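## Task

One adapter in the centrifuge rotor already has a water blank in its middle hole. Move the tray's sample tube (cap with an orange dot) into the middle hole of the adapter directly across from it, and move every other tube on the tray into the green rack. Each tube must sit fully down in its hole, and every rotor bucket must end hanging vertically. A tube reaching the floor fails the task. The tray's bottles must end upright in the tray, and the tray must stay on the work bench with nothing overhanging its edge. Either robot or both may be used. At the end, release everything and move the robots away; a robot that tips over or is left leaning fails the task, and anything held in place only by a robot does not count.

## Robot and tools

Robots: two identical Hello Robot Stretch 4 units, r1 and r2. Each has an omni-wheel base, a lift that slides up a mast, a telescoping arm that reaches forward, a three-joint wrist (yaw, pitch, roll) and a two-finger gripper with bending steel fingers. Each carries four cameras: <name>_head_camera, <name>_head_left_camera, <name>_head_right_camera and <name>_wrist_camera. A robot is about 1.6 m tall; its base rim lies within 0.23 m of the base origin.

Frames: each robot reports in its own base frame, origin on the floor under the base centre, x forward, y left, z up. hand_pose is the point between the open fingertips in that frame; with all wrist joints at 0 its axes line up with the base frame. The printed hand position may be somewhat off. base_odometry is measured from where the base stood at the scene's start and counts wheel turns only, so slipping shows as travel. Heading runs -3.142 to 3.142, positive to the left. Neither robot knows where the other is except through images, lidar_m and wrist_depth_mm.

execute_actions: arguments "actions" (a list with exactly one action, or empty to just read state and images) and optional "cameras" (list of camera names or "all"; omitted or null gives all, [] gives none; an unknown name rejects the call). The action is an object keyed "r1" and/or "r2"; each robot gets its own entry. Inside an entry:
- "base": one command only, a relative move from where the base last reported itself, in its own frame. {"translate_m": d} drives straight, forward positive, -2 to 2 m. {"strafe_m": d} slides sideways, left positive, -2 to 2 m. {"rotate_rad": d} spins in place, counter-clockwise positive, -3.2 to 3.2 rad.
- "joints": absolute targets by name (not offsets): lift_m 0 to 1.2 m; arm_m 0 to 0.55 m; wrist_yaw_rad -1.134 to 4.276 (0 points forward, positive turns left, 3.14 stowed back, above 3.4 the arm may block it); wrist_pitch_rad -1.117 to 4.259 (0 level, 1.57 pointing down); wrist_roll_rad -1.117 to 4.259 (0 keeps fingers level, positive turns clockwise seen from behind); gripper_m -0.038 to 0.141 m, the fingertip gap (negative squeezes the fingers together). Out-of-range joint targets are clipped and reported; any other bad value or unknown key rejects the whole call and nothing moves.
- "pace": "slow", "default", "fast" or "max" (base up to 0.1/0.3/0.4/0.6 m/s and 1/2/3/4 rad/s; raised lift lowers these caps).
- "contact_limits": {"arm_m": x}, x from 0 (gentlest) to 0.75 (firmest), default 0.5.
- "end_of_arm": "enable_torque", sent alone, revives wrist or gripper motors that shut off.
All motions in an action start at once and finish independently; an action runs at most 15 s. A joint or robot you omit may keep pushing toward an earlier target. To unfold the wrist at the start, send lift_m 0.4 with wrist_yaw_rad 0.

wait: {"seconds": 0 to 10}; commands nothing and returns state and images. zoom_image: {"camera": name, "region": [x0, y0, x1, y1]} in pixels of that camera's latest full image, top-left origin, at most 504 by 504. read_manual returns only licence texts. finished_scene: {"scene": 1 or 2}; ends that scene for good and reports success, then shows the next task. If a result reports a stop, later calls in the same reply are skipped.

Result lines: joint_positions; base_status and joint_status per motion: "done", "off_target" (resting away from target, may still push), "contact_stop_at_<key>" (hit something; lift, arm or wheels go slack), "limit_stop_at_<name>", "time_out", "torque_fault" (wrist motor went limp; send enable_torque). "limit_stop_at_tilt" means a lean over 6 degrees, with lift, arm and wheels slack. "limit_stop_at_own_body" means the joint nearly hit the robot itself, likely with the gripper tipped up and rolled. on_its_own lists uncommanded behaviour; its "held at" is a target, not a position. turned_by_wheels vs turned_by_imu differing by over about 0.1 rad signals a bump or slip. base_tilt in degrees (forward and right positive, fixed bias up to about 1.5). motor_effort in percent, peak in brackets; wheel positive means turning right. lidar_m: 12 distances in metres, sector 1 ahead, counter-clockwise (4 left, 7 behind, 10 right), "-" for nothing seen or closer than 0.25 m; misses clear objects and thin legs. wrist_depth_mm: a 7x7 grid from top left, 100 to 2000 mm.

Gripping: command a gap smaller than the object; a tighter value grips harder and pulls the object inward. gripper_m readings and "done" do not prove a hold; look at images or gripper effort. If fingertips jam on a surface, lift up.

Avoid: robots pressing or hitting each other (a base in contact must not drive further); dropping tubes, especially to the floor; knocking bottles or shoving the tray off the bench; driving or turning with over 1 kg held and arm_m above 0.2, or pulling hard with a raised gripper, which can tip a robot; slams and firm pushes. Loose objects may occasionally be nudged. Commanded travel can differ by about 3 cm per metre between robots.

Each tool is called after "Request:" by a JSON object that holds its "op" and its "data", one argument or row to a line.

## Session

Request:
{"op": "execute_actions", "data": {
  "actions": []
}}

Scene clock: 0.00 s.
r1.base_odometry: x=+0.000 y=+0.000 heading=+0.000 (m, m, rad; r1's odometry frame)
r1.turned_by_wheels: +0.000 (rad since the last result)
r1.turned_by_imu: +0.000 (rad since the last result)
r1.base_tilt: forward=-0.7 right=+0.1 (deg)
r1.lidar_m: 3.55 0.87 0.84 0.97 1.56 2.66 1.36 1.12 1.11 1.25 1.96 3.17
r1.base_status: not commanded
r1.joint_positions: lift_m=+0.265 arm_m=+0.001 wrist_yaw_rad=+3.161 wrist_pitch_rad=-0.005 wrist_roll_rad=+0.000 gripper_m=+0.057
r1.joint_status: not commanded
r1.motor_effort: lift_m=+21 arm_m=+0 wrist_yaw_rad=+1 wrist_pitch_rad=-7 wrist_roll_rad=+0 gripper_m=-1 wheel_0=+0 wheel_1=+1 wheel_2=+0 (%)
r1.hand_pose: x=-0.1185 y=+0.0818 z=+0.4448 quat_wxyz=(-0.010, +0.002, +0.000, +1.000) (m; r1's base frame)
r1.wrist_depth_mm: - 138 257 1983 - - - / - 112 137 1983 - - - / - 114 137 1983 - - - / - 134 173 1921 - - - / 201 1182 1464 1921 - - - / 217 1205 198 1756 191 1618 1499 / 215 1118 1078 140 1098 1008 1060
r2.base_odometry: x=+0.000 y=+0.000 heading=+0.000 (m, m, rad; r2's odometry frame)
r2.turned_by_wheels: +0.000 (rad since the last result)
r2.turned_by_imu: +0.000 (rad since the last result)
r2.base_tilt: forward=-0.4 right=+0.3 (deg)
r2.lidar_m: 1.39 4.97 1.44 1.00 0.94 0.98 1.32 3.09 3.36 3.99 1.66 1.06
r2.base_status: not commanded
r2.joint_positions: lift_m=+0.293 arm_m=+0.002 wrist_yaw_rad=+3.097 wrist_pitch_rad=+0.003 wrist_roll_rad=+0.008 gripper_m=+0.057
r2.joint_status: not commanded
r2.motor_effort: lift_m=+21 arm_m=+0 wrist_yaw_rad=-3 wrist_pitch_rad=-7 wrist_roll_rad=-1 gripper_m=-6 wheel_0=+0 wheel_1=+0 wheel_2=+0 (%)
r2.hand_pose: x=-0.1109 y=+0.1003 z=+0.4706 quat_wxyz=(+0.022, -0.002, +0.004, +1.000) (m; r2's base frame)
r2.wrist_depth_mm: 140 141 - 1661 1229 1008 842 / - 140 - 1661 1229 1008 831 / - 134 213 1618 1255 1008 842 / 115 141 298 1661 1281 1008 866 / - - - 1661 1205 1025 854 / 1863 1808 199 1576 194 1025 854 / 1205 1138 1229 113 1160 946 842
pictures: r1_head_camera, r1_head_left_camera, r1_head_right_camera, r1_wrist_camera, r2_head_camera, r2_head_left_camera, r2_head_right_camera, r2_wrist_camera
Images, in order (width x height): r1_head_camera 420x560, r1_head_left_camera 420x672, r1_head_right_camera 420x672, r1_wrist_camera 616x392, r2_head_camera 420x560, r2_head_left_camera 420x672, r2_head_right_camera 420x672, r2_wrist_camera 616x392.

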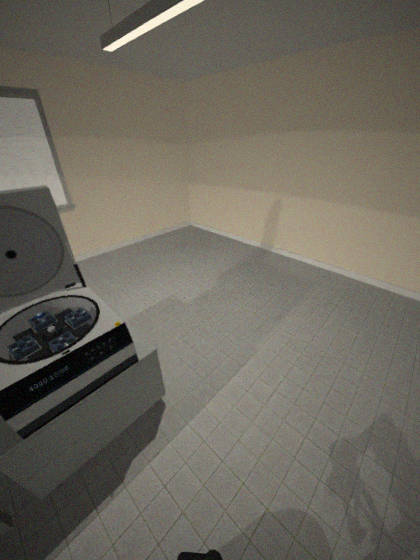

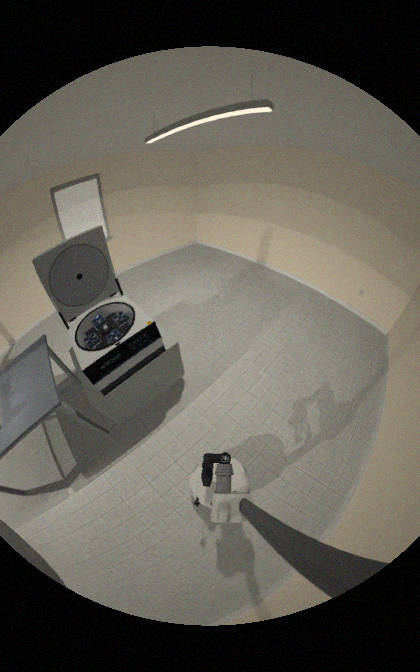

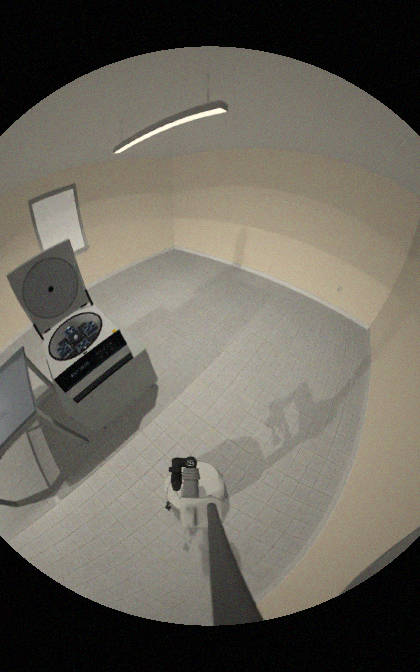

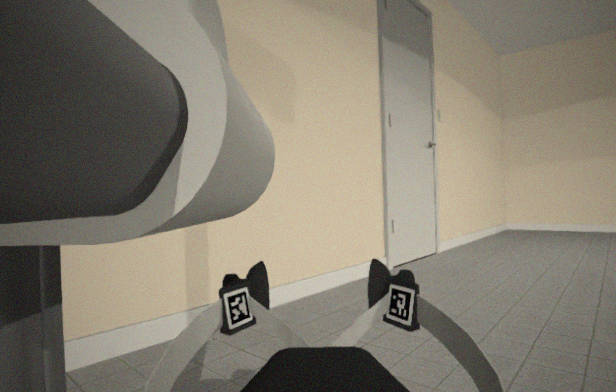

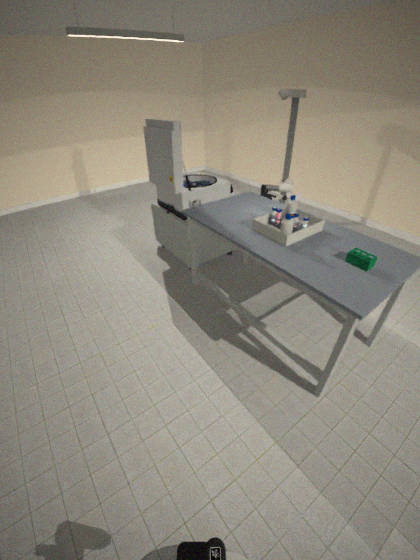

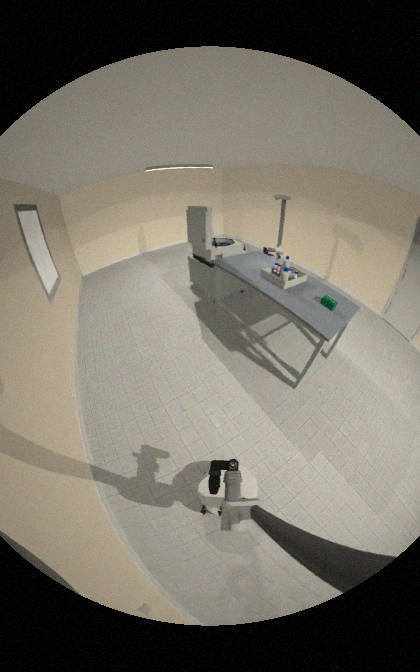

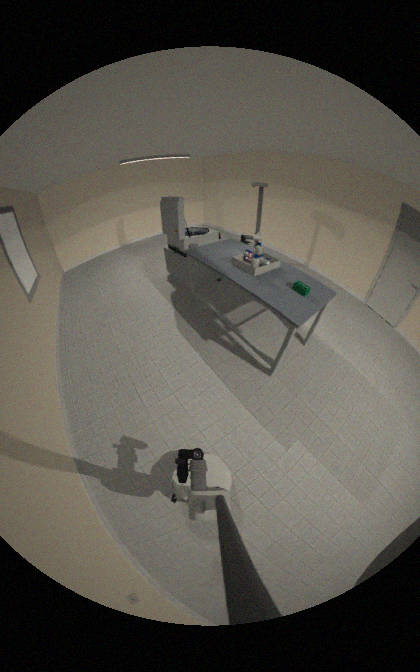

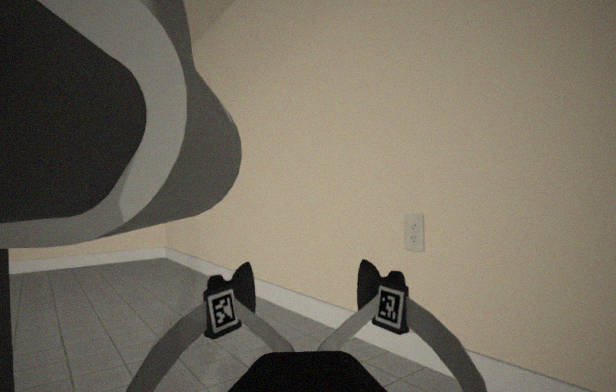

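Request:
{"op": "zoom_image", "data": {
  "camera": "r2_head_camera",
  "region": [230,160,420,300]
}}

Request:
{"op": "zoom_image", "data": {
  "camera": "r1_head_camera",
  "region": [0,270,160,400]
}}

Region (230, 160, 420, 300) of r2_head_camera's 420x560 image, scaled by 2.653, with more detail than that image has; it fills the top 371 rows of this view, and the rest is white.

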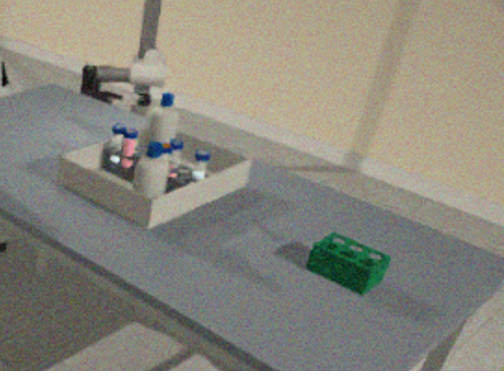

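Region (0, 270, 160, 400) of r1_head_camera's 420x560 image, scaled by 3.150, with more detail than that image has; it fills the top 410 rows of this view, and the rest is white.

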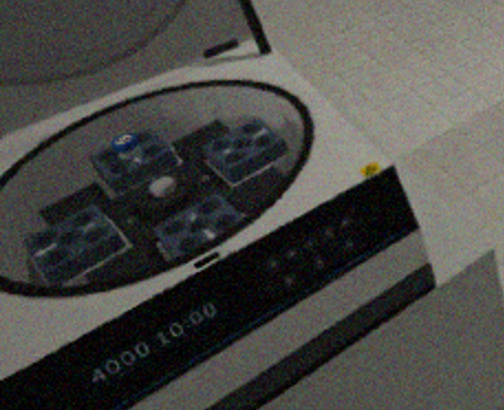

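Request:
{"op": "execute_actions", "data": {
  "actions": [
    {"r1":{"base":{"rotate_rad":0.86},"joints":{"lift_m":0.4,"wrist_yaw_rad":0}},"r2":{"base":{"rotate_rad":-1.01},"joints":{"lift_m":0.4,"wrist_yaw_rad":0}}}
  ],
  "cameras": []
}}

Request:
{"op": "execute_actions", "data": {
  "actions": [
    {"r1":{"base":{"strafe_m":0.9},"joints":{"lift_m":1.15,"wrist_pitch_rad":1.57},"pace":"fast"},"r2":{"base":{"strafe_m":1.0},"joints":{"lift_m":1.15,"wrist_pitch_rad":1.57},"pace":"fast"}}
  ],
  "cameras": ["r1_head_camera","r2_head_camera","r1_head_left_camera","r2_head_left_camera"]
}}

Scene clock: 4.30 s.
r1.base_odometry: x=+0.000 y=+0.000 heading=+0.860 (m, m, rad; r1's odometry frame)
r1.turned_by_wheels: +0.860 (rad since the last result)
r1.turned_by_imu: +0.863 (rad since the last result)
r1.base_tilt: forward=-0.7 right=+0.1 (deg)
r1.lidar_m: 0.86 0.89 1.22 4.66 1.61 1.15 1.09 1.15 1.61 3.21 3.33 0.89
r1.base_status: done
r1.joint_positions: lift_m=+0.400 arm_m=+0.001 wrist_yaw_rad=+0.000 wrist_pitch_rad=-0.005 wrist_roll_rad=+0.000 gripper_m=+0.057
r1.joint_status: all done
r1.motor_effort: lift_m=+26(27) arm_m=+0(0) wrist_yaw_rad=-1(5) wrist_pitch_rad=-8(8) wrist_roll_rad=+0(0) gripper_m=-3(5) wheel_0=-1(4) wheel_1=-1(10) wheel_2=-1(5) (%)
r1.hand_pose: x=+0.4602 y=-0.0873 z=+0.5791 quat_wxyz=(+1.000, +0.000, -0.002, +0.000) (m; r1's base frame)
r1.wrist_depth_mm: - - - 1255 - - - / - - 1229 1255 - - - / 842 - 654 661 668 - - / 759 1098 654 647 654 - - / - 654 647 654 654 654 - / 1025 654 198 647 191 654 1921 / 1008 647 647 140 654 647 1336
r2.base_odometry: x=+0.000 y=+0.000 heading=-1.010 (m, m, rad; r2's odometry frame)
r2.turned_by_wheels: -1.010 (rad since the last result)
r2.turned_by_imu: -0.996 (rad since the last result)
r2.base_tilt: forward=-0.5 right=+0.4 (deg)
r2.lidar_m: 1.33 1.06 1.45 3.99 1.41 0.99 0.91 0.99 1.32 3.26 3.39 3.92
r2.base_status: done
r2.joint_positions: lift_m=+0.400 arm_m=+0.002 wrist_yaw_rad=+0.000 wrist_pitch_rad=+0.003 wrist_roll_rad=+0.008 gripper_m=+0.057
r2.joint_status: all done
r2.motor_effort: lift_m=+25(26) arm_m=+0(0) wrist_yaw_rad=-5(7) wrist_pitch_rad=-6(6) wrist_roll_rad=-1(0) gripper_m=-5(2) wheel_0=+0(5) wheel_1=+0(4) wheel_2=+0(7) (%)
r2.hand_pose: x=+0.4619 y=-0.0873 z=+0.5769 quat_wxyz=(+1.000, +0.004, +0.002, +0.000) (m; r2's base frame)
r2.wrist_depth_mm: - - - - - - - / - - - - - - - / 842 - - - - - - / - - - - - - - / - - - - - - - / - 1921 199 - 194 - 1983 / 1430 854 1430 113 1366 1281 1336
pictures: none
No camera images: the call's "cameras" was empty. Leave "cameras" out to get every camera's image.

Scene clock: 8.03 s.
r1.base_odometry: x=-0.682 y=+0.587 heading=+0.860 (m, m, rad; r1's odometry frame)
r1.turned_by_wheels: +0.000 (rad since the last result)
r1.turned_by_imu: -0.002 (rad since the last result)
r1.base_tilt: forward=-0.7 right=+0.1 (deg)
r1.lidar_m: 0.83 0.87 1.19 4.64 1.64 1.18 1.11 1.18 1.61 4.12 1.26 0.89
r1.base_status: done
r1.joint_positions: lift_m=+1.150 arm_m=+0.001 wrist_yaw_rad=+0.000 wrist_pitch_rad=+1.570 wrist_roll_rad=+0.000 gripper_m=+0.057
r1.joint_status: all done
r1.motor_effort: lift_m=+26(27) arm_m=+0(0) wrist_yaw_rad=+0(0) wrist_pitch_rad=+0(8) wrist_roll_rad=+0(0) gripper_m=-3(3) wheel_0=+1(11) wheel_1=+0(15) wheel_2=+0(2) (%)
r1.hand_pose: x=+0.1719 y=-0.0874 z=+1.0393 quat_wxyz=(+0.707, +0.000, +0.707, +0.000) (m; r1's base frame)
r1.wrist_depth_mm: 1281 1281 1308 1281 1281 1255 1255 / 1308 1281 1281 1281 1308 1255 1281 / 1281 1308 1336 1308 1281 1281 1255 / 1336 1281 1281 1281 1281 1281 1281 / 1281 1255 1308 1098 1281 1255 1255 / 1308 1281 198 1060 191 1255 1281 / 1308 1281 1308 140 1255 1255 1255
r2.base_odometry: x=+0.847 y=+0.532 heading=-1.010 (m, m, rad; r2's odometry frame)
r2.turned_by_wheels: +0.000 (rad since the last result)
r2.turned_by_imu: -0.002 (rad since the last result)
r2.base_tilt: forward=-0.4 right=+0.4 (deg)
r2.lidar_m: 0.98 1.04 1.56 4.12 1.44 1.04 0.99 0.98 1.36 3.60 4.41 1.03
r2.base_status: done
r2.joint_positions: lift_m=+1.150 arm_m=+0.002 wrist_yaw_rad=+0.000 wrist_pitch_rad=+1.570 wrist_roll_rad=+0.008 gripper_m=+0.057
r2.joint_status: all done
r2.motor_effort: lift_m=+25(28) arm_m=+0(0) wrist_yaw_rad=+1(3) wrist_pitch_rad=+1(4) wrist_roll_rad=+0(0) gripper_m=-2(4) wheel_0=+0(11) wheel_1=+0(13) wheel_2=+0(2) (%)
r2.hand_pose: x=+0.1736 y=-0.0874 z=+1.0394 quat_wxyz=(+0.707, +0.003, +0.707, -0.003) (m; r2's base frame)
r2.wrist_depth_mm: 1255 1281 1255 1308 1255 1281 1308 / 1308 1308 1281 1281 1281 1281 1281 / 1281 1255 1281 1281 1281 1281 1308 / 1308 1308 1281 1308 1281 1281 1281 / 1281 1308 1078 1060 1308 1281 1281 / 1281 1281 199 1078 194 1308 1281 / 1281 1281 1255 113 1255 1308 1281
pictures: r1_head_camera, r1_head_left_camera, r2_head_camera, r2_head_left_camera
Images, in order (width x height): r1_head_camera 420x560, r1_head_left_camera 420x672, r2_head_camera 420x560, r2_head_left_camera 420x672.

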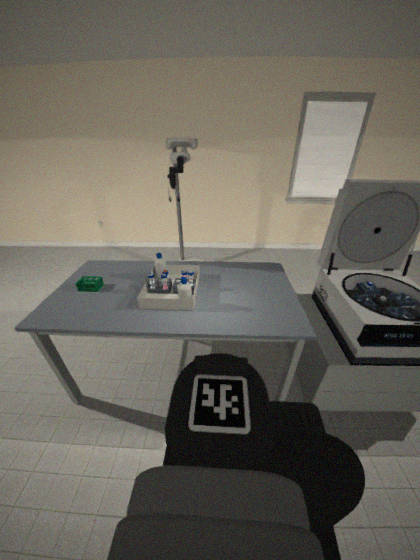

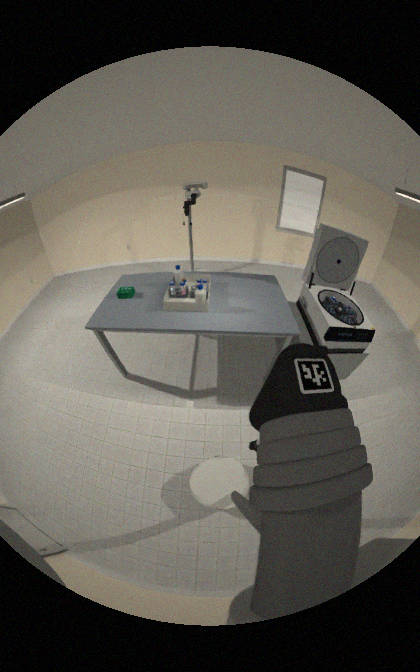

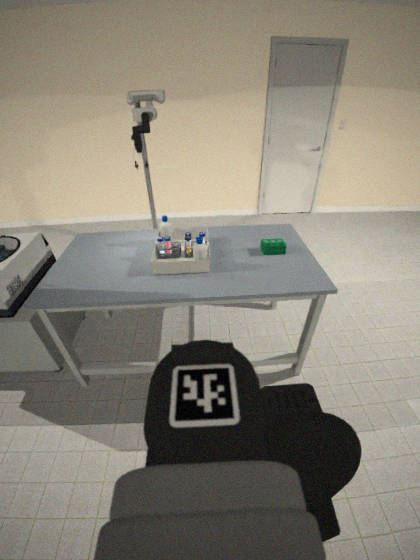

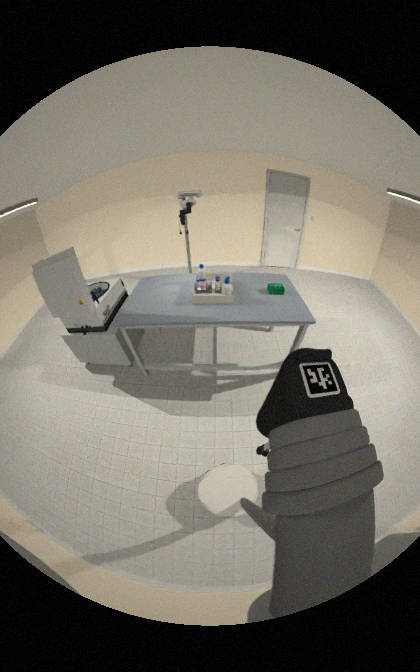

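Request:
{"op": "execute_actions", "data": {
  "actions": [
    {"r1":{"base":{"translate_m":0.55},"joints":{"lift_m":1.2}},"r2":{"base":{"translate_m":0.7},"joints":{"lift_m":1.2}}}
  ],
  "cameras": []
}}

Request:
{"op": "execute_actions", "data": {
  "actions": [
    {"r1":{"base":{"strafe_m":0.3},"joints":{"arm_m":0.42}},"r2":{"base":{"strafe_m":-0.3},"joints":{"arm_m":0.4}}}
  ],
  "cameras": ["r1_wrist_camera","r2_wrist_camera","r1_head_left_camera","r2_head_left_camera"]
}}

Scene clock: 12.60 s.
r1.base_odometry: x=-0.323 y=+1.004 heading=+0.860 (m, m, rad; r1's odometry frame)
r1.turned_by_wheels: +0.000 (rad since the last result)
r1.turned_by_imu: +0.000 (rad since the last result)
r1.base_tilt: forward=-0.7 right=+0.1 (deg)
r1.lidar_m: 0.29 0.32 0.43 4.65 2.40 1.75 1.65 1.72 2.35 1.34 0.44 0.32
r1.base_status: done
r1.joint_positions: lift_m=+1.199 arm_m=+0.001 wrist_yaw_rad=+0.000 wrist_pitch_rad=+1.570 wrist_roll_rad=+0.000 gripper_m=+0.057
r1.joint_status: all done
r1.motor_effort: lift_m=+25(28) arm_m=+0(0) wrist_yaw_rad=+1(1) wrist_pitch_rad=-1(1) wrist_roll_rad=+0(0) gripper_m=-4(3) wheel_0=-1(4) wheel_1=+1(11) wheel_2=+2(10) (%)
r1.hand_pose: x=+0.1719 y=-0.0874 z=+1.0889 quat_wxyz=(+0.707, +0.000, +0.707, +0.000) (m; r1's base frame)
r1.wrist_depth_mm: 544 554 559 559 549 544 768 / 564 554 559 554 549 554 768 / 559 554 554 1336 1182 1008 820 / 1336 1366 1366 1336 1336 1308 1336 / 1336 1366 1308 1118 1336 1336 1281 / 1336 1366 198 1138 190 1281 1336 / 1308 1366 1336 141 1308 1336 1308
r2.base_odometry: x=+1.219 y=-0.061 heading=-1.010 (m, m, rad; r2's odometry frame)
r2.turned_by_wheels: +0.000 (rad since the last result)
r2.turned_by_imu: +0.000 (rad since the last result)
r2.base_tilt: forward=-0.4 right=+0.4 (deg)
r2.lidar_m: 0.31 0.32 0.46 1.56 2.42 1.77 1.66 1.73 2.34 4.24 0.45 0.31
r2.base_status: done
r2.joint_positions: lift_m=+1.200 arm_m=+0.002 wrist_yaw_rad=+0.000 wrist_pitch_rad=+1.570 wrist_roll_rad=+0.008 gripper_m=+0.057
r2.joint_status: all done
r2.motor_effort: lift_m=+24(26) arm_m=+0(0) wrist_yaw_rad=-1(0) wrist_pitch_rad=+2(0) wrist_roll_rad=-1(1) gripper_m=-4(4) wheel_0=-1(3) wheel_1=-1(6) wheel_2=+0(6) (%)
r2.hand_pose: x=+0.1736 y=-0.0874 z=+1.0893 quat_wxyz=(+0.707, +0.003, +0.707, -0.003) (m; r2's base frame)
r2.wrist_depth_mm: 554 554 554 554 559 549 564 / 549 554 549 554 559 559 559 / 1138 1160 1138 1160 1366 1308 1336 / 1397 1336 1336 1336 1308 1336 1336 / 1336 1308 1098 1098 1336 1336 1308 / 1308 1336 199 1138 193 1366 1336 / 1336 1336 1336 113 1336 1366 1336
pictures: none
No camera images: the call's "cameras" was empty. Leave "cameras" out to get every camera's image.

Scene clock: 14.93 s.
r1.base_odometry: x=-0.550 y=+1.200 heading=+0.860 (m, m, rad; r1's odometry frame)
r1.turned_by_wheels: +0.000 (rad since the last result)
r1.turned_by_imu: +0.000 (rad since the last result)
r1.base_tilt: forward=-0.7 right=+0.1 (deg)
r1.lidar_m: 0.30 0.31 0.40 4.34 2.43 1.76 1.67 1.73 2.36 1.30 0.44 0.31
r1.base_status: done
r1.joint_positions: lift_m=+1.199 arm_m=+0.419 wrist_yaw_rad=+0.000 wrist_pitch_rad=+1.570 wrist_roll_rad=+0.000 gripper_m=+0.057
r1.joint_status: all done
r1.motor_effort: lift_m=+25(26) arm_m=+8(7) wrist_yaw_rad=+1(0) wrist_pitch_rad=-1(1) wrist_roll_rad=+0(0) gripper_m=-3(2) wheel_0=+0(10) wheel_1=+1(5) wheel_2=+1(4) (%)
r1.hand_pose: x=+0.5898 y=-0.0874 z=+1.0889 quat_wxyz=(+0.707, +0.000, +0.707, +0.000) (m; r1's base frame)
r1.wrist_depth_mm: 554 492 549 549 549 554 544 / 559 500 549 549 549 539 539 / 559 554 544 544 544 544 544 / 559 530 492 544 539 549 544 / 554 544 554 549 544 549 549 / 559 554 198 404 191 549 544 / 564 559 549 141 544 544 535
r2.base_odometry: x=+0.965 y=-0.220 heading=-1.010 (m, m, rad; r2's odometry frame)
r2.turned_by_wheels: +0.000 (rad since the last result)
r2.turned_by_imu: +0.001 (rad since the last result)
r2.base_tilt: forward=-0.4 right=+0.4 (deg)
r2.lidar_m: 0.30 0.32 0.44 1.53 2.38 1.73 1.67 1.73 2.31 3.95 0.48 0.31
r2.base_status: done
r2.joint_positions: lift_m=+1.200 arm_m=+0.399 wrist_yaw_rad=+0.000 wrist_pitch_rad=+1.570 wrist_roll_rad=+0.008 gripper_m=+0.057
r2.joint_status: all done
r2.motor_effort: lift_m=+24(24) arm_m=+7(7) wrist_yaw_rad=-1(2) wrist_pitch_rad=+1(2) wrist_roll_rad=-2(1) gripper_m=-3(3) wheel_0=-1(7) wheel_1=+1(8) wheel_2=+0(0) (%)
r2.hand_pose: x=+0.5700 y=-0.0874 z=+1.0893 quat_wxyz=(+0.707, +0.003, +0.707, -0.003) (m; r2's base frame)
r2.wrist_depth_mm: 539 559 549 549 554 1336 1308 / 535 554 549 549 554 1366 1336 / 535 559 554 525 554 559 1336 / 530 549 554 559 554 559 1336 / 525 554 559 559 554 559 1336 / 559 554 199 559 193 564 1336 / 554 554 559 113 559 559 1308
pictures: r1_head_left_camera, r1_wrist_camera, r2_head_left_camera, r2_wrist_camera
Images, in order (width x height): r1_head_left_camera 420x672, r1_wrist_camera 616x392, r2_head_left_camera 420x672, r2_wrist_camera 616x392.

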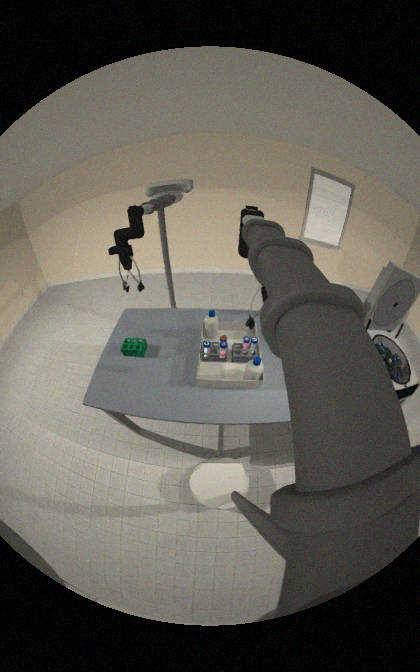

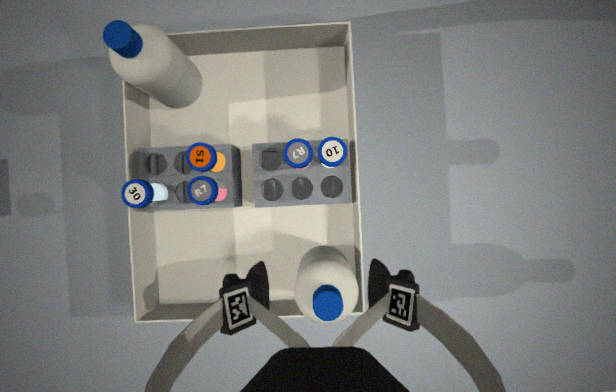

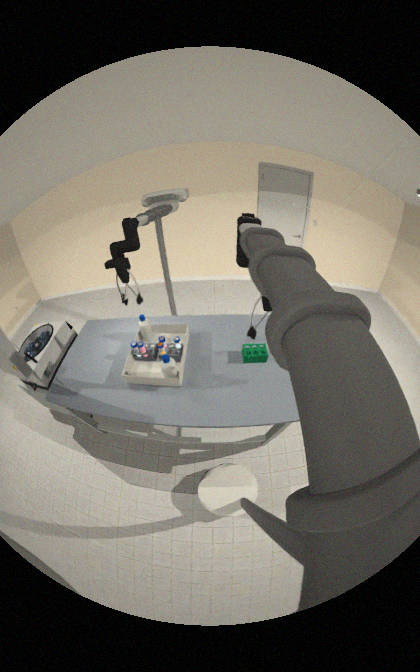

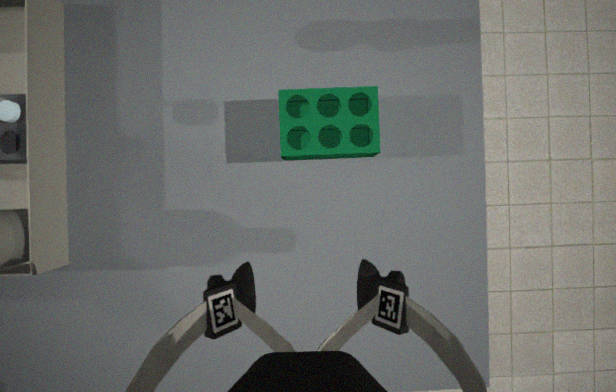

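Request:
{"op": "execute_actions", "data": {
  "actions": [
    {"r1":{"base":{"strafe_m":0.135},"joints":{"arm_m":0.525,"lift_m":1.1}},"r2":{"base":{"strafe_m":0.1},"joints":{"arm_m":0.1}}}
  ],
  "cameras": ["r1_wrist_camera"]
}}

Scene clock: 18.17 s.
r1.base_odometry: x=-0.653 y=+1.288 heading=+0.860 (m, m, rad; r1's odometry frame)
r1.turned_by_wheels: +0.000 (rad since the last result)
r1.turned_by_imu: +0.001 (rad since the last result)
r1.base_tilt: forward=-0.7 right=+0.1 (deg)
r1.lidar_m: 0.29 0.31 0.43 4.23 2.39 1.75 1.67 1.75 2.37 1.29 0.46 0.31
r1.base_status: done
r1.joint_positions: lift_m=+1.100 arm_m=+0.524 wrist_yaw_rad=+0.000 wrist_pitch_rad=+1.570 wrist_roll_rad=+0.000 gripper_m=+0.057
r1.joint_status: all done
r1.motor_effort: lift_m=+16(23) arm_m=+8(10) wrist_yaw_rad=+1(0) wrist_pitch_rad=-1(0) wrist_roll_rad=+0(0) gripper_m=-2(1) wheel_0=+1(6) wheel_1=+0(13) wheel_2=+1(2) (%)
r1.hand_pose: x=+0.6947 y=-0.0874 z=+0.9901 quat_wxyz=(+0.707, +0.000, +0.707, +0.000) (m; r1's base frame)
r1.wrist_depth_mm: 459 455 452 445 449 442 445 / 459 449 449 445 445 445 445 / 455 459 314 445 445 442 449 / 459 452 449 442 442 439 445 / 459 455 392 389 387 382 449 / 452 452 198 418 191 415 445 / 459 455 449 141 449 359 445
r2.base_odometry: x=+1.050 y=-0.167 heading=-1.010 (m, m, rad; r2's odometry frame)
r2.turned_by_wheels: +0.000 (rad since the last result)
r2.turned_by_imu: +0.000 (rad since the last result)
r2.base_tilt: forward=-0.4 right=+0.3 (deg)
r2.lidar_m: 0.29 0.32 0.47 1.57 2.42 1.76 1.66 1.70 2.31 4.05 0.45 0.33
r2.base_status: done
r2.joint_positions: lift_m=+1.200 arm_m=+0.101 wrist_yaw_rad=+0.000 wrist_pitch_rad=+1.570 wrist_roll_rad=+0.008 gripper_m=+0.057
r2.joint_status: all done
r2.motor_effort: lift_m=+24(24) arm_m=-7(8) wrist_yaw_rad=-1(2) wrist_pitch_rad=+0(0) wrist_roll_rad=-1(1) gripper_m=-1(2) wheel_0=+2(6) wheel_1=-1(7) wheel_2=-1(3) (%)
r2.hand_pose: x=+0.2722 y=-0.0874 z=+1.0893 quat_wxyz=(+0.707, +0.003, +0.707, -0.003) (m; r2's base frame)
r2.wrist_depth_mm: 477 554 549 554 559 554 1336 / 554 554 554 554 554 554 1336 / 554 554 554 554 559 554 1336 / 554 559 1336 1366 1336 1336 1308 / 1336 1366 1308 1118 1336 1336 1336 / 1336 1308 199 1098 193 1336 1336 / 1366 1366 1336 113 1366 1336 1336
pictures: r1_wrist_camera
Images, in order (width x height): r1_wrist_camera 616x392.

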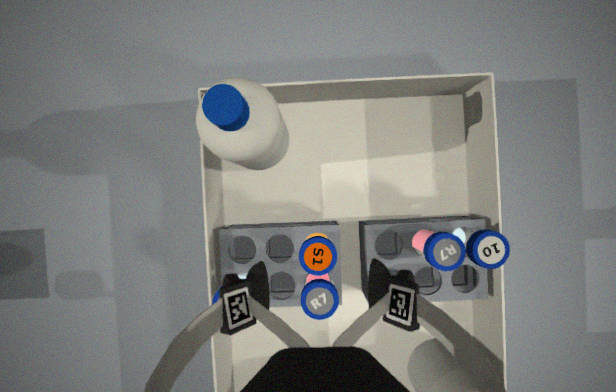

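Request:
{"op": "execute_actions", "data": {
  "actions": [
    {"r1":{"joints":{"gripper_m":0.042,"lift_m":1.025}},"r2":{"base":{"strafe_m":0.28},"joints":{"gripper_m":0.036}}}
  ],
  "cameras": ["r1_wrist_camera","r2_head_left_camera"]
}}

Request:
{"op": "zoom_image", "data": {
  "camera": "r2_head_left_camera",
  "region": [130,260,290,400]
}}

Scene clock: 25.10 s.
r1.base_odometry: x=-0.653 y=+1.288 heading=+0.860 (m, m, rad; r1's odometry frame)
r1.turned_by_wheels: +0.000 (rad since the last result)
r1.turned_by_imu: +0.002 (rad since the last result)
r1.base_tilt: forward=-0.7 right=+0.0 (deg)
r1.lidar_m: 0.27 0.31 0.43 4.20 2.40 1.74 1.68 1.73 2.36 1.30 0.46 0.30
r1.base_status: not commanded
r1.joint_positions: lift_m=+1.025 arm_m=+0.524 wrist_yaw_rad=+0.000 wrist_pitch_rad=+1.570 wrist_roll_rad=+0.000 gripper_m=+0.042
r1.joint_status: all done
r1.motor_effort: lift_m=+16(17) arm_m=+8(8) wrist_yaw_rad=+0(0) wrist_pitch_rad=-1(1) wrist_roll_rad=+0(0) gripper_m=+0(6) wheel_0=+1(1) wheel_1=+1(0) wheel_2=+0(0) (%)
r1.hand_pose: x=+0.6947 y=-0.0874 z=+0.9151 quat_wxyz=(+0.707, +0.000, +0.707, +0.000) (m; r1's base frame)
r1.wrist_depth_mm: 379 377 375 373 370 370 366 / 377 377 228 368 368 359 368 / 375 377 247 373 368 370 368 / 382 377 370 373 370 368 373 / 379 379 329 312 312 290 310 / 379 379 196 249 187 310 370 / 379 377 364 143 370 338 370
r2.base_odometry: x=+1.287 y=-0.018 heading=-1.011 (m, m, rad; r2's odometry frame)
r2.turned_by_wheels: +0.000 (rad since the last result)
r2.turned_by_imu: +0.000 (rad since the last result)
r2.base_tilt: forward=-0.4 right=+0.3 (deg)
r2.lidar_m: 0.31 0.34 0.42 1.53 2.45 1.76 1.66 1.74 2.32 4.32 0.46 0.31
r2.base_status: done
r2.joint_positions: lift_m=+1.200 arm_m=+0.101 wrist_yaw_rad=+0.000 wrist_pitch_rad=+1.570 wrist_roll_rad=+0.008 gripper_m=+0.036
r2.joint_status: all done
r2.motor_effort: lift_m=+24(24) arm_m=-7(7) wrist_yaw_rad=-1(1) wrist_pitch_rad=+0(0) wrist_roll_rad=-1(1) gripper_m=-6(0) wheel_0=+0(9) wheel_1=-1(8) wheel_2=-1(3) (%)
r2.hand_pose: x=+0.2722 y=-0.0874 z=+1.0893 quat_wxyz=(+0.707, +0.003, +0.707, -0.003) (m; r2's base frame)
r2.wrist_depth_mm: 554 530 549 535 559 554 554 / 554 554 554 559 559 554 559 / 554 554 559 549 549 564 549 / 554 554 559 1336 1336 1336 1366 / 1336 1336 1336 1118 1366 1336 1336 / 1366 1336 196 1118 196 1336 1366 / 1336 1366 1308 113 1366 1336 1336
pictures: r1_wrist_camera, r2_head_left_camera
Images, in order (width x height): r1_wrist_camera 616x392, r2_head_left_camera 420x672.

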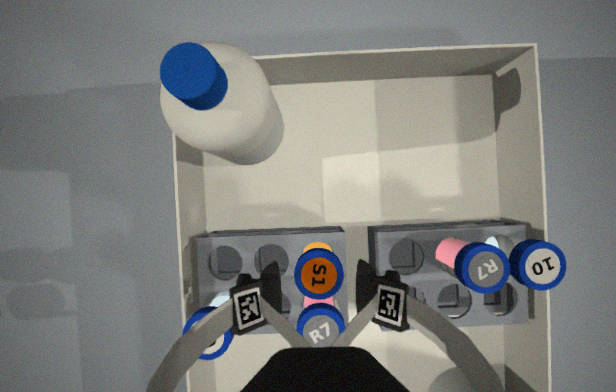

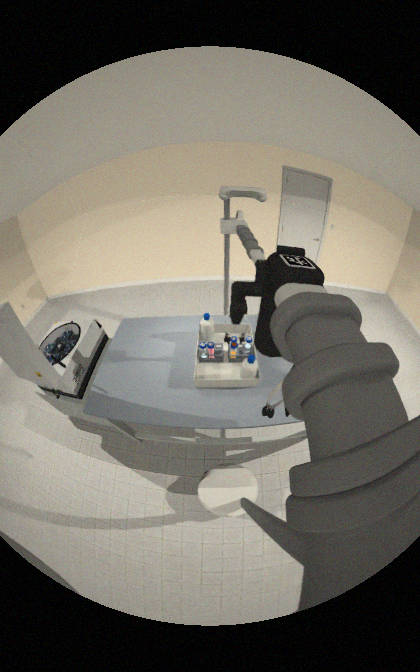

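Region (130, 260, 290, 400) of r2_head_left_camera's 420x672 image, scaled by 3.150, with more detail than that image has; it fills the top 441 rows of this view, and the rest is white.

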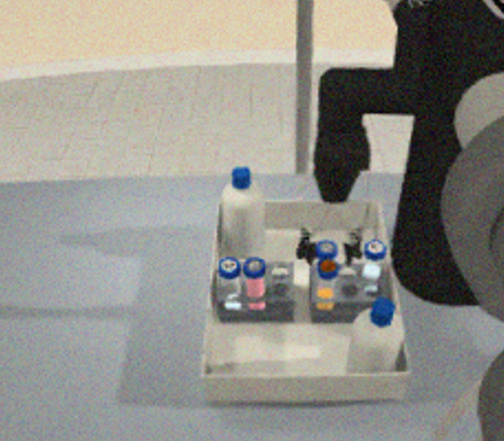

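Request:
{"op": "execute_actions", "data": {
  "actions": [
    {"r1":{"joints":{"arm_m":0.529,"lift_m":0.995}}}
  ],
  "cameras": ["r1_wrist_camera"]
}}

Request:
{"op": "execute_actions", "data": {
  "actions": [
    {"r1":{"joints":{"gripper_m":0.005}}}
  ],
  "cameras": ["r1_wrist_camera"]
}}

Scene clock: 26.53 s.
r1.base_odometry: x=-0.653 y=+1.288 heading=+0.860 (m, m, rad; r1's odometry frame)
r1.turned_by_wheels: +0.000 (rad since the last result)
r1.turned_by_imu: +0.000 (rad since the last result)
r1.base_tilt: forward=-0.8 right=+0.1 (deg)
r1.lidar_m: 0.29 0.31 0.40 4.22 2.41 1.76 1.66 1.74 2.36 1.27 0.46 0.31
r1.base_status: not commanded
r1.joint_positions: lift_m=+0.995 arm_m=+0.528 wrist_yaw_rad=+0.000 wrist_pitch_rad=+1.570 wrist_roll_rad=+0.000 gripper_m=+0.042
r1.joint_status: all done
r1.motor_effort: lift_m=+16(16) arm_m=+8(14) wrist_yaw_rad=+0(0) wrist_pitch_rad=-1(1) wrist_roll_rad=+0(0) gripper_m=-3(2) wheel_0=+1(1) wheel_1=+1(0) wheel_2=+1(1) (%)
r1.hand_pose: x=+0.6987 y=-0.0874 z=+0.8851 quat_wxyz=(+0.707, +0.000, +0.707, +0.000) (m; r1's base frame)
r1.wrist_depth_mm: 349 347 343 343 343 342 340 / 351 347 198 342 340 338 287 / 347 345 216 342 342 338 301 / 349 347 343 343 342 340 306 / 347 347 310 282 334 279 276 / 347 349 196 220 187 281 271 / 351 349 257 143 340 278 279
r2.base_odometry: x=+1.287 y=-0.018 heading=-1.011 (m, m, rad; r2's odometry frame)
r2.turned_by_wheels: +0.000 (rad since the last result)
r2.turned_by_imu: +0.000 (rad since the last result)
r2.base_tilt: forward=-0.4 right=+0.3 (deg)
r2.lidar_m: 0.29 0.32 0.45 1.51 2.44 1.75 1.67 1.72 2.30 4.32 0.46 0.32
r2.base_status: not commanded
r2.joint_positions: lift_m=+1.200 arm_m=+0.101 wrist_yaw_rad=+0.000 wrist_pitch_rad=+1.570 wrist_roll_rad=+0.008 gripper_m=+0.036
r2.joint_status: not commanded
r2.motor_effort: lift_m=+24(24) arm_m=-7(7) wrist_yaw_rad=-2(1) wrist_pitch_rad=+0(0) wrist_roll_rad=-1(1) gripper_m=-3(4) wheel_0=+0(0) wheel_1=+0(0) wheel_2=-1(1) (%)
r2.hand_pose: x=+0.2722 y=-0.0874 z=+1.0893 quat_wxyz=(+0.707, +0.003, +0.707, -0.003) (m; r2's base frame)
r2.wrist_depth_mm: 549 525 549 530 554 559 549 / 554 559 554 559 554 554 559 / 554 554 554 554 554 554 554 / 559 559 564 1308 1308 1336 1308 / 1336 1308 1366 1138 1336 1336 1336 / 1336 1336 198 1118 196 1308 1336 / 1336 1336 1336 113 1336 1366 1336
pictures: r1_wrist_camera
Images, in order (width x height): r1_wrist_camera 616x392.

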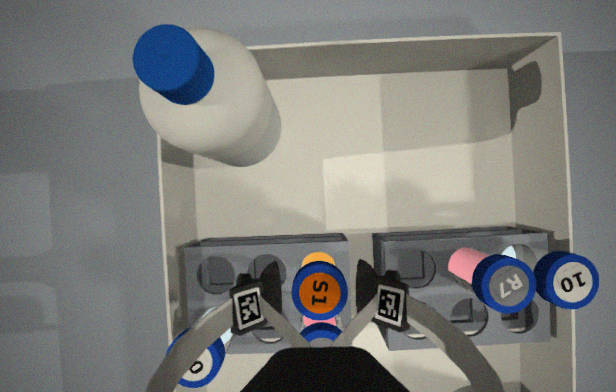

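Scene clock: 27.70 s.
r1.base_odometry: x=-0.653 y=+1.288 heading=+0.860 (m, m, rad; r1's odometry frame)
r1.turned_by_wheels: +0.000 (rad since the last result)
r1.turned_by_imu: +0.000 (rad since the last result)
r1.base_tilt: forward=-0.7 right=+0.1 (deg)
r1.lidar_m: 0.27 0.32 0.42 4.22 2.41 1.77 1.68 1.74 2.38 1.28 0.44 0.31
r1.base_status: not commanded
r1.joint_positions: lift_m=+0.995 arm_m=+0.528 wrist_yaw_rad=+0.000 wrist_pitch_rad=+1.570 wrist_roll_rad=+0.000 gripper_m=+0.005
r1.joint_status: all done
r1.motor_effort: lift_m=+16(16) arm_m=+8(8) wrist_yaw_rad=+0(0) wrist_pitch_rad=-1(1) wrist_roll_rad=+0(0) gripper_m=-17(19) wheel_0=+1(1) wheel_1=+0(1) wheel_2=+0(1) (%)
r1.hand_pose: x=+0.6987 y=-0.0874 z=+0.8851 quat_wxyz=(+0.707, +0.000, +0.707, +0.000) (m; r1's base frame)
r1.wrist_depth_mm: 349 345 343 343 342 340 340 / 349 347 199 338 336 338 290 / 349 345 217 342 340 338 303 / 349 343 343 343 340 336 306 / 349 345 310 285 336 279 276 / 351 347 186 213 184 278 271 / 351 347 256 179 340 336 281
r2.base_odometry: x=+1.287 y=-0.018 heading=-1.011 (m, m, rad; r2's odometry frame)
r2.turned_by_wheels: +0.000 (rad since the last result)
r2.turned_by_imu: +0.000 (rad since the last result)
r2.base_tilt: forward=-0.5 right=+0.3 (deg)
r2.lidar_m: 0.29 0.30 0.45 1.54 2.43 1.75 1.67 1.73 2.32 4.31 0.44 0.31
r2.base_status: not commanded
r2.joint_positions: lift_m=+1.200 arm_m=+0.101 wrist_yaw_rad=+0.000 wrist_pitch_rad=+1.570 wrist_roll_rad=+0.008 gripper_m=+0.036
r2.joint_status: not commanded
r2.motor_effort: lift_m=+24(24) arm_m=-7(7) wrist_yaw_rad=-3(3) wrist_pitch_rad=+0(1) wrist_roll_rad=+0(2) gripper_m=-3(5) wheel_0=+0(0) wheel_1=+0(1) wheel_2=-1(1) (%)
r2.hand_pose: x=+0.2722 y=-0.0874 z=+1.0893 quat_wxyz=(+0.707, +0.003, +0.707, -0.003) (m; r2's base frame)
r2.wrist_depth_mm: 549 535 554 530 554 554 559 / 554 549 554 554 554 554 559 / 559 554 559 554 559 559 559 / 554 559 559 1336 1308 1336 1308 / 1281 1336 1336 1118 1308 1366 1366 / 1336 1308 197 1138 196 1366 1366 / 1308 1308 1336 113 1336 1336 1366
pictures: r1_wrist_camera
Images, in order (width x height): r1_wrist_camera 616x392.

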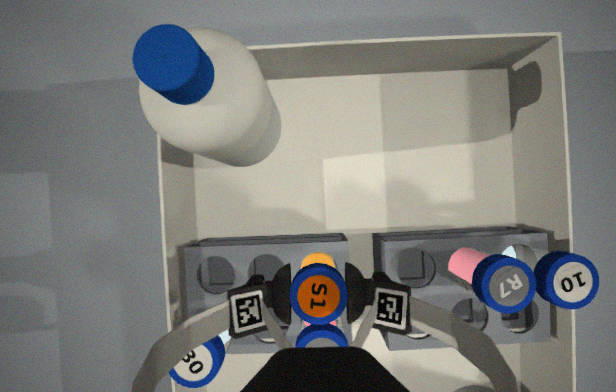

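Request:
{"op": "execute_actions", "data": {
  "actions": [
    {"r1":{"joints":{"lift_m":1.2}}}
  ],
  "cameras": ["r1_wrist_camera"]
}}

Request:
{"op": "execute_actions", "data": {
  "actions": [
    {"r1":{"base":{"strafe_m":-0.75},"joints":{"arm_m":0.35}},"r2":{"base":{"translate_m":0.05},"joints":{"arm_m":0.2}}}
  ],
  "cameras": ["r1_wrist_camera","r1_head_right_camera","r2_wrist_camera"]
}}

Scene clock: 30.33 s.
r1.base_odometry: x=-0.653 y=+1.288 heading=+0.860 (m, m, rad; r1's odometry frame)
r1.turned_by_wheels: +0.000 (rad since the last result)
r1.turned_by_imu: +0.001 (rad since the last result)
r1.base_tilt: forward=-0.8 right=+0.2 (deg)
r1.lidar_m: 0.29 0.31 0.42 4.21 2.40 1.75 1.68 1.73 2.36 1.29 0.45 0.32
r1.base_status: not commanded
r1.joint_positions: lift_m=+1.199 arm_m=+0.528 wrist_yaw_rad=+0.000 wrist_pitch_rad=+1.570 wrist_roll_rad=+0.000 gripper_m=+0.005
r1.joint_status: all done
r1.motor_effort: lift_m=+26(26) arm_m=+8(8) wrist_yaw_rad=+0(1) wrist_pitch_rad=-1(1) wrist_roll_rad=+0(0) gripper_m=-15(17) wheel_0=+1(1) wheel_1=+0(0) wheel_2=+1(0) (%)
r1.hand_pose: x=+0.6987 y=-0.0874 z=+1.0888 quat_wxyz=(+0.707, +0.000, +0.707, +0.000) (m; r1's base frame)
r1.wrist_depth_mm: 559 554 549 544 549 544 544 / 554 554 554 549 544 544 539 / 554 554 549 544 539 544 539 / 554 554 554 544 544 549 544 / 559 559 559 488 484 549 544 / 564 554 186 214 182 549 539 / 554 559 549 343 445 404 544
r2.base_odometry: x=+1.287 y=-0.018 heading=-1.011 (m, m, rad; r2's odometry frame)
r2.turned_by_wheels: +0.000 (rad since the last result)
r2.turned_by_imu: +0.000 (rad since the last result)
r2.base_tilt: forward=-0.5 right=+0.4 (deg)
r2.lidar_m: 0.28 0.32 0.42 1.52 2.44 1.74 1.68 1.74 2.30 4.31 0.44 0.31
r2.base_status: not commanded
r2.joint_positions: lift_m=+1.200 arm_m=+0.101 wrist_yaw_rad=+0.000 wrist_pitch_rad=+1.570 wrist_roll_rad=+0.008 gripper_m=+0.036
r2.joint_status: not commanded
r2.motor_effort: lift_m=+24(24) arm_m=-7(7) wrist_yaw_rad=-2(0) wrist_pitch_rad=+1(0) wrist_roll_rad=-2(2) gripper_m=-1(4) wheel_0=+0(0) wheel_1=+0(1) wheel_2=-1(1) (%)
r2.hand_pose: x=+0.2722 y=-0.0874 z=+1.0893 quat_wxyz=(+0.707, +0.003, +0.707, -0.003) (m; r2's base frame)
r2.wrist_depth_mm: 554 535 549 530 559 549 554 / 549 554 559 559 554 554 554 / 554 554 554 554 554 559 554 / 554 549 559 1308 1308 1336 1336 / 1308 1336 1336 1098 1336 1366 1336 / 1336 1308 198 1118 196 1336 1336 / 1336 1366 1336 113 1366 1366 1336
pictures: r1_wrist_camera
Images, in order (width x height): r1_wrist_camera 616x392.

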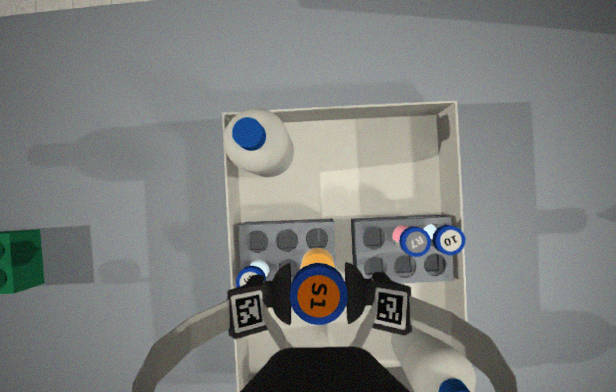

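Scene clock: 34.17 s.
r1.base_odometry: x=-0.084 y=+0.799 heading=+0.860 (m, m, rad; r1's odometry frame)
r1.turned_by_wheels: +0.000 (rad since the last result)
r1.turned_by_imu: +0.003 (rad since the last result)
r1.base_tilt: forward=-0.7 right=+0.1 (deg)
r1.lidar_m: 0.30 0.33 0.45 1.16 2.41 1.74 1.65 1.72 2.35 3.79 0.47 0.32
r1.base_status: done
r1.joint_positions: lift_m=+1.199 arm_m=+0.351 wrist_yaw_rad=+0.000 wrist_pitch_rad=+1.570 wrist_roll_rad=+0.000 gripper_m=+0.005
r1.joint_status: all done
r1.motor_effort: lift_m=+26(27) arm_m=-8(7) wrist_yaw_rad=+1(0) wrist_pitch_rad=-1(2) wrist_roll_rad=+0(0) gripper_m=-14(15) wheel_0=-2(8) wheel_1=+0(11) wheel_2=+0(3) (%)
r1.hand_pose: x=+0.5225 y=-0.0874 z=+1.0888 quat_wxyz=(+0.707, +0.000, +0.707, +0.000) (m; r1's base frame)
r1.wrist_depth_mm: 554 554 559 549 768 603 496 / 559 559 549 549 759 609 496 / 559 559 554 549 778 621 500 / 564 554 554 554 820 640 504 / 564 559 549 554 759 647 500 / 564 554 186 212 183 615 496 / 559 559 549 343 1366 1308 1308
r2.base_odometry: x=+1.313 y=-0.061 heading=-1.010 (m, m, rad; r2's odometry frame)
r2.turned_by_wheels: +0.000 (rad since the last result)
r2.turned_by_imu: +0.000 (rad since the last result)
r2.base_tilt: forward=-0.5 right=+0.4 (deg)
r2.lidar_m: 0.26 0.27 0.36 1.35 2.50 1.84 1.72 1.79 2.37 4.33 0.40 0.25
r2.base_status: done
r2.joint_positions: lift_m=+1.200 arm_m=+0.199 wrist_yaw_rad=+0.000 wrist_pitch_rad=+1.570 wrist_roll_rad=+0.008 gripper_m=+0.036
r2.joint_status: all done
r2.motor_effort: lift_m=+24(24) arm_m=+7(8) wrist_yaw_rad=-1(3) wrist_pitch_rad=+1(0) wrist_roll_rad=-1(2) gripper_m=-4(2) wheel_0=+0(3) wheel_1=+0(7) wheel_2=+1(7) (%)
r2.hand_pose: x=+0.3699 y=-0.0874 z=+1.0893 quat_wxyz=(+0.707, +0.003, +0.707, -0.003) (m; r2's base frame)
r2.wrist_depth_mm: 559 488 549 544 554 554 525 / 554 549 549 554 554 554 559 / 554 549 554 549 559 559 549 / 559 559 554 554 549 554 554 / 554 559 559 554 554 554 559 / 1336 1336 197 554 196 1336 1336 / 1308 1308 1118 114 1336 1336 1308
pictures: r1_head_right_camera, r1_wrist_camera, r2_wrist_camera
Images, in order (width x height): r1_head_right_camera 420x672, r1_wrist_camera 616x392, r2_wrist_camera 616x392.

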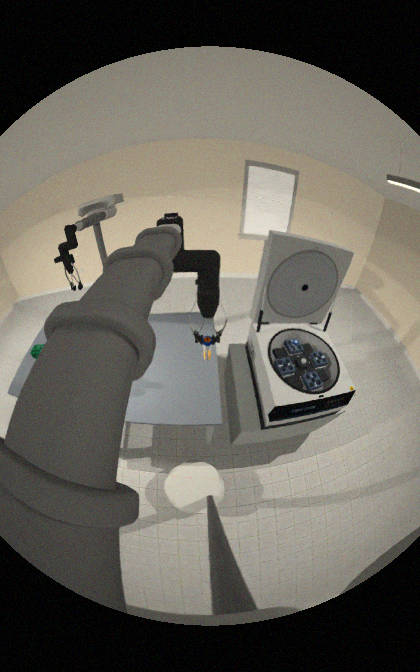

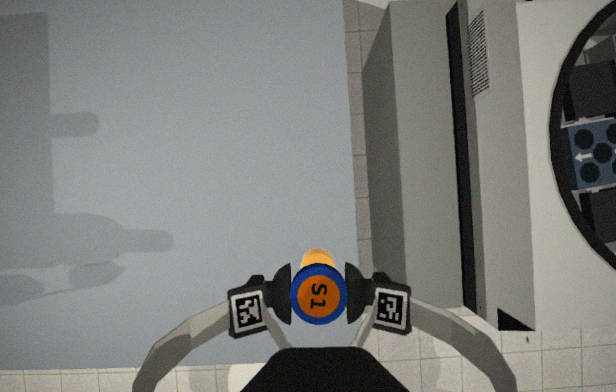

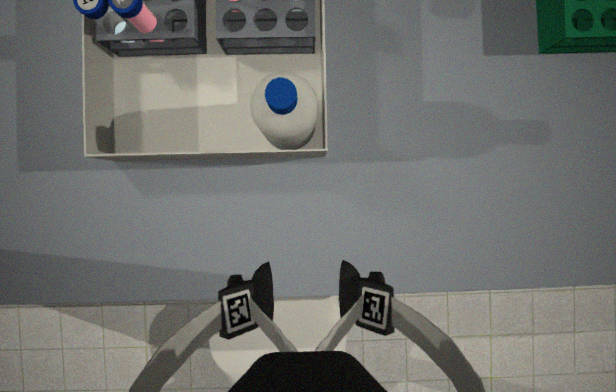

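Request:
{"op": "execute_actions", "data": {
  "actions": [
    {"r1":{"base":{"strafe_m":-0.6},"joints":{"lift_m":1.1}},"r2":{"base":{"strafe_m":0.22},"joints":{"arm_m":0.5,"wrist_roll_rad":1.57,"lift_m":1.1}}}
  ],
  "cameras": ["r1_wrist_camera","r2_wrist_camera"]
}}

Scene clock: 38.40 s.
r1.base_odometry: x=+0.371 y=+0.407 heading=+0.860 (m, m, rad; r1's odometry frame)
r1.turned_by_wheels: +0.000 (rad since the last result)
r1.turned_by_imu: +0.002 (rad since the last result)
r1.base_tilt: forward=-0.6 right=+0.1 (deg)
r1.lidar_m: 0.32 0.34 0.54 1.24 2.39 1.72 1.64 1.75 2.32 3.19 0.49 0.34
r1.base_status: done
r1.joint_positions: lift_m=+1.100 arm_m=+0.351 wrist_yaw_rad=+0.000 wrist_pitch_rad=+1.570 wrist_roll_rad=+0.000 gripper_m=+0.005
r1.joint_status: all done
r1.motor_effort: lift_m=+16(25) arm_m=-8(8) wrist_yaw_rad=+1(0) wrist_pitch_rad=-1(2) wrist_roll_rad=+0(0) gripper_m=-16(15) wheel_0=-2(9) wheel_1=+0(11) wheel_2=+0(4) (%)
r1.hand_pose: x=+0.5225 y=-0.0874 z=+0.9901 quat_wxyz=(+0.707, +0.000, +0.707, +0.000) (m; r1's base frame)
r1.wrist_depth_mm: 597 418 469 469 466 402 1205 / 723 469 469 466 469 402 1205 / 820 445 469 445 442 402 1205 / 1281 462 473 469 469 399 1205 / 1281 415 473 445 480 402 1229 / 707 407 186 213 185 402 1205 / 1255 410 404 270 407 399 1229
r2.base_odometry: x=+1.500 y=+0.056 heading=-1.011 (m, m, rad; r2's odometry frame)
r2.turned_by_wheels: +0.000 (rad since the last result)
r2.turned_by_imu: -0.001 (rad since the last result)
r2.base_tilt: forward=-0.5 right=+0.4 (deg)
r2.lidar_m: 0.25 0.26 0.38 1.34 2.51 1.82 1.69 1.77 2.39 4.50 0.40 0.27
r2.base_status: done
r2.joint_positions: lift_m=+1.100 arm_m=+0.499 wrist_yaw_rad=+0.000 wrist_pitch_rad=+1.570 wrist_roll_rad=+1.569 gripper_m=+0.036
r2.joint_status: all done
r2.motor_effort: lift_m=+16(24) arm_m=+7(8) wrist_yaw_rad=-3(3) wrist_pitch_rad=+1(1) wrist_roll_rad=+1(4) gripper_m=-4(4) wheel_0=+0(5) wheel_1=-3(5) wheel_2=+0(1) (%)
r2.hand_pose: x=+0.6700 y=-0.0874 z=+0.9901 quat_wxyz=(+0.501, +0.500, +0.500, -0.499) (m; r2's base frame)
r2.wrist_depth_mm: 449 452 452 387 397 309 455 / 452 449 452 389 452 402 455 / 455 452 452 424 452 455 455 / 452 452 449 445 455 455 459 / 455 314 452 389 449 452 459 / 452 314 197 332 196 455 462 / 452 452 455 114 455 455 462
pictures: r1_wrist_camera, r2_wrist_camera
Images, in order (width x height): r1_wrist_camera 616x392, r2_wrist_camera 616x392.

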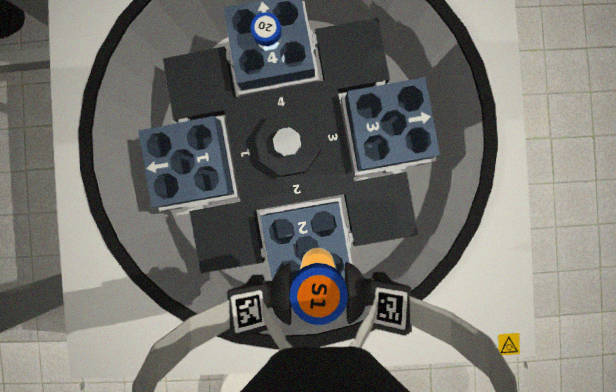

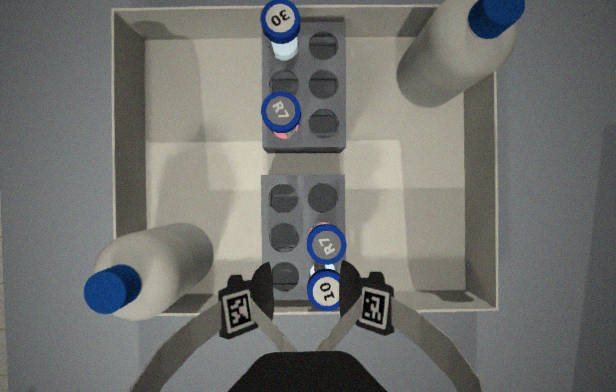

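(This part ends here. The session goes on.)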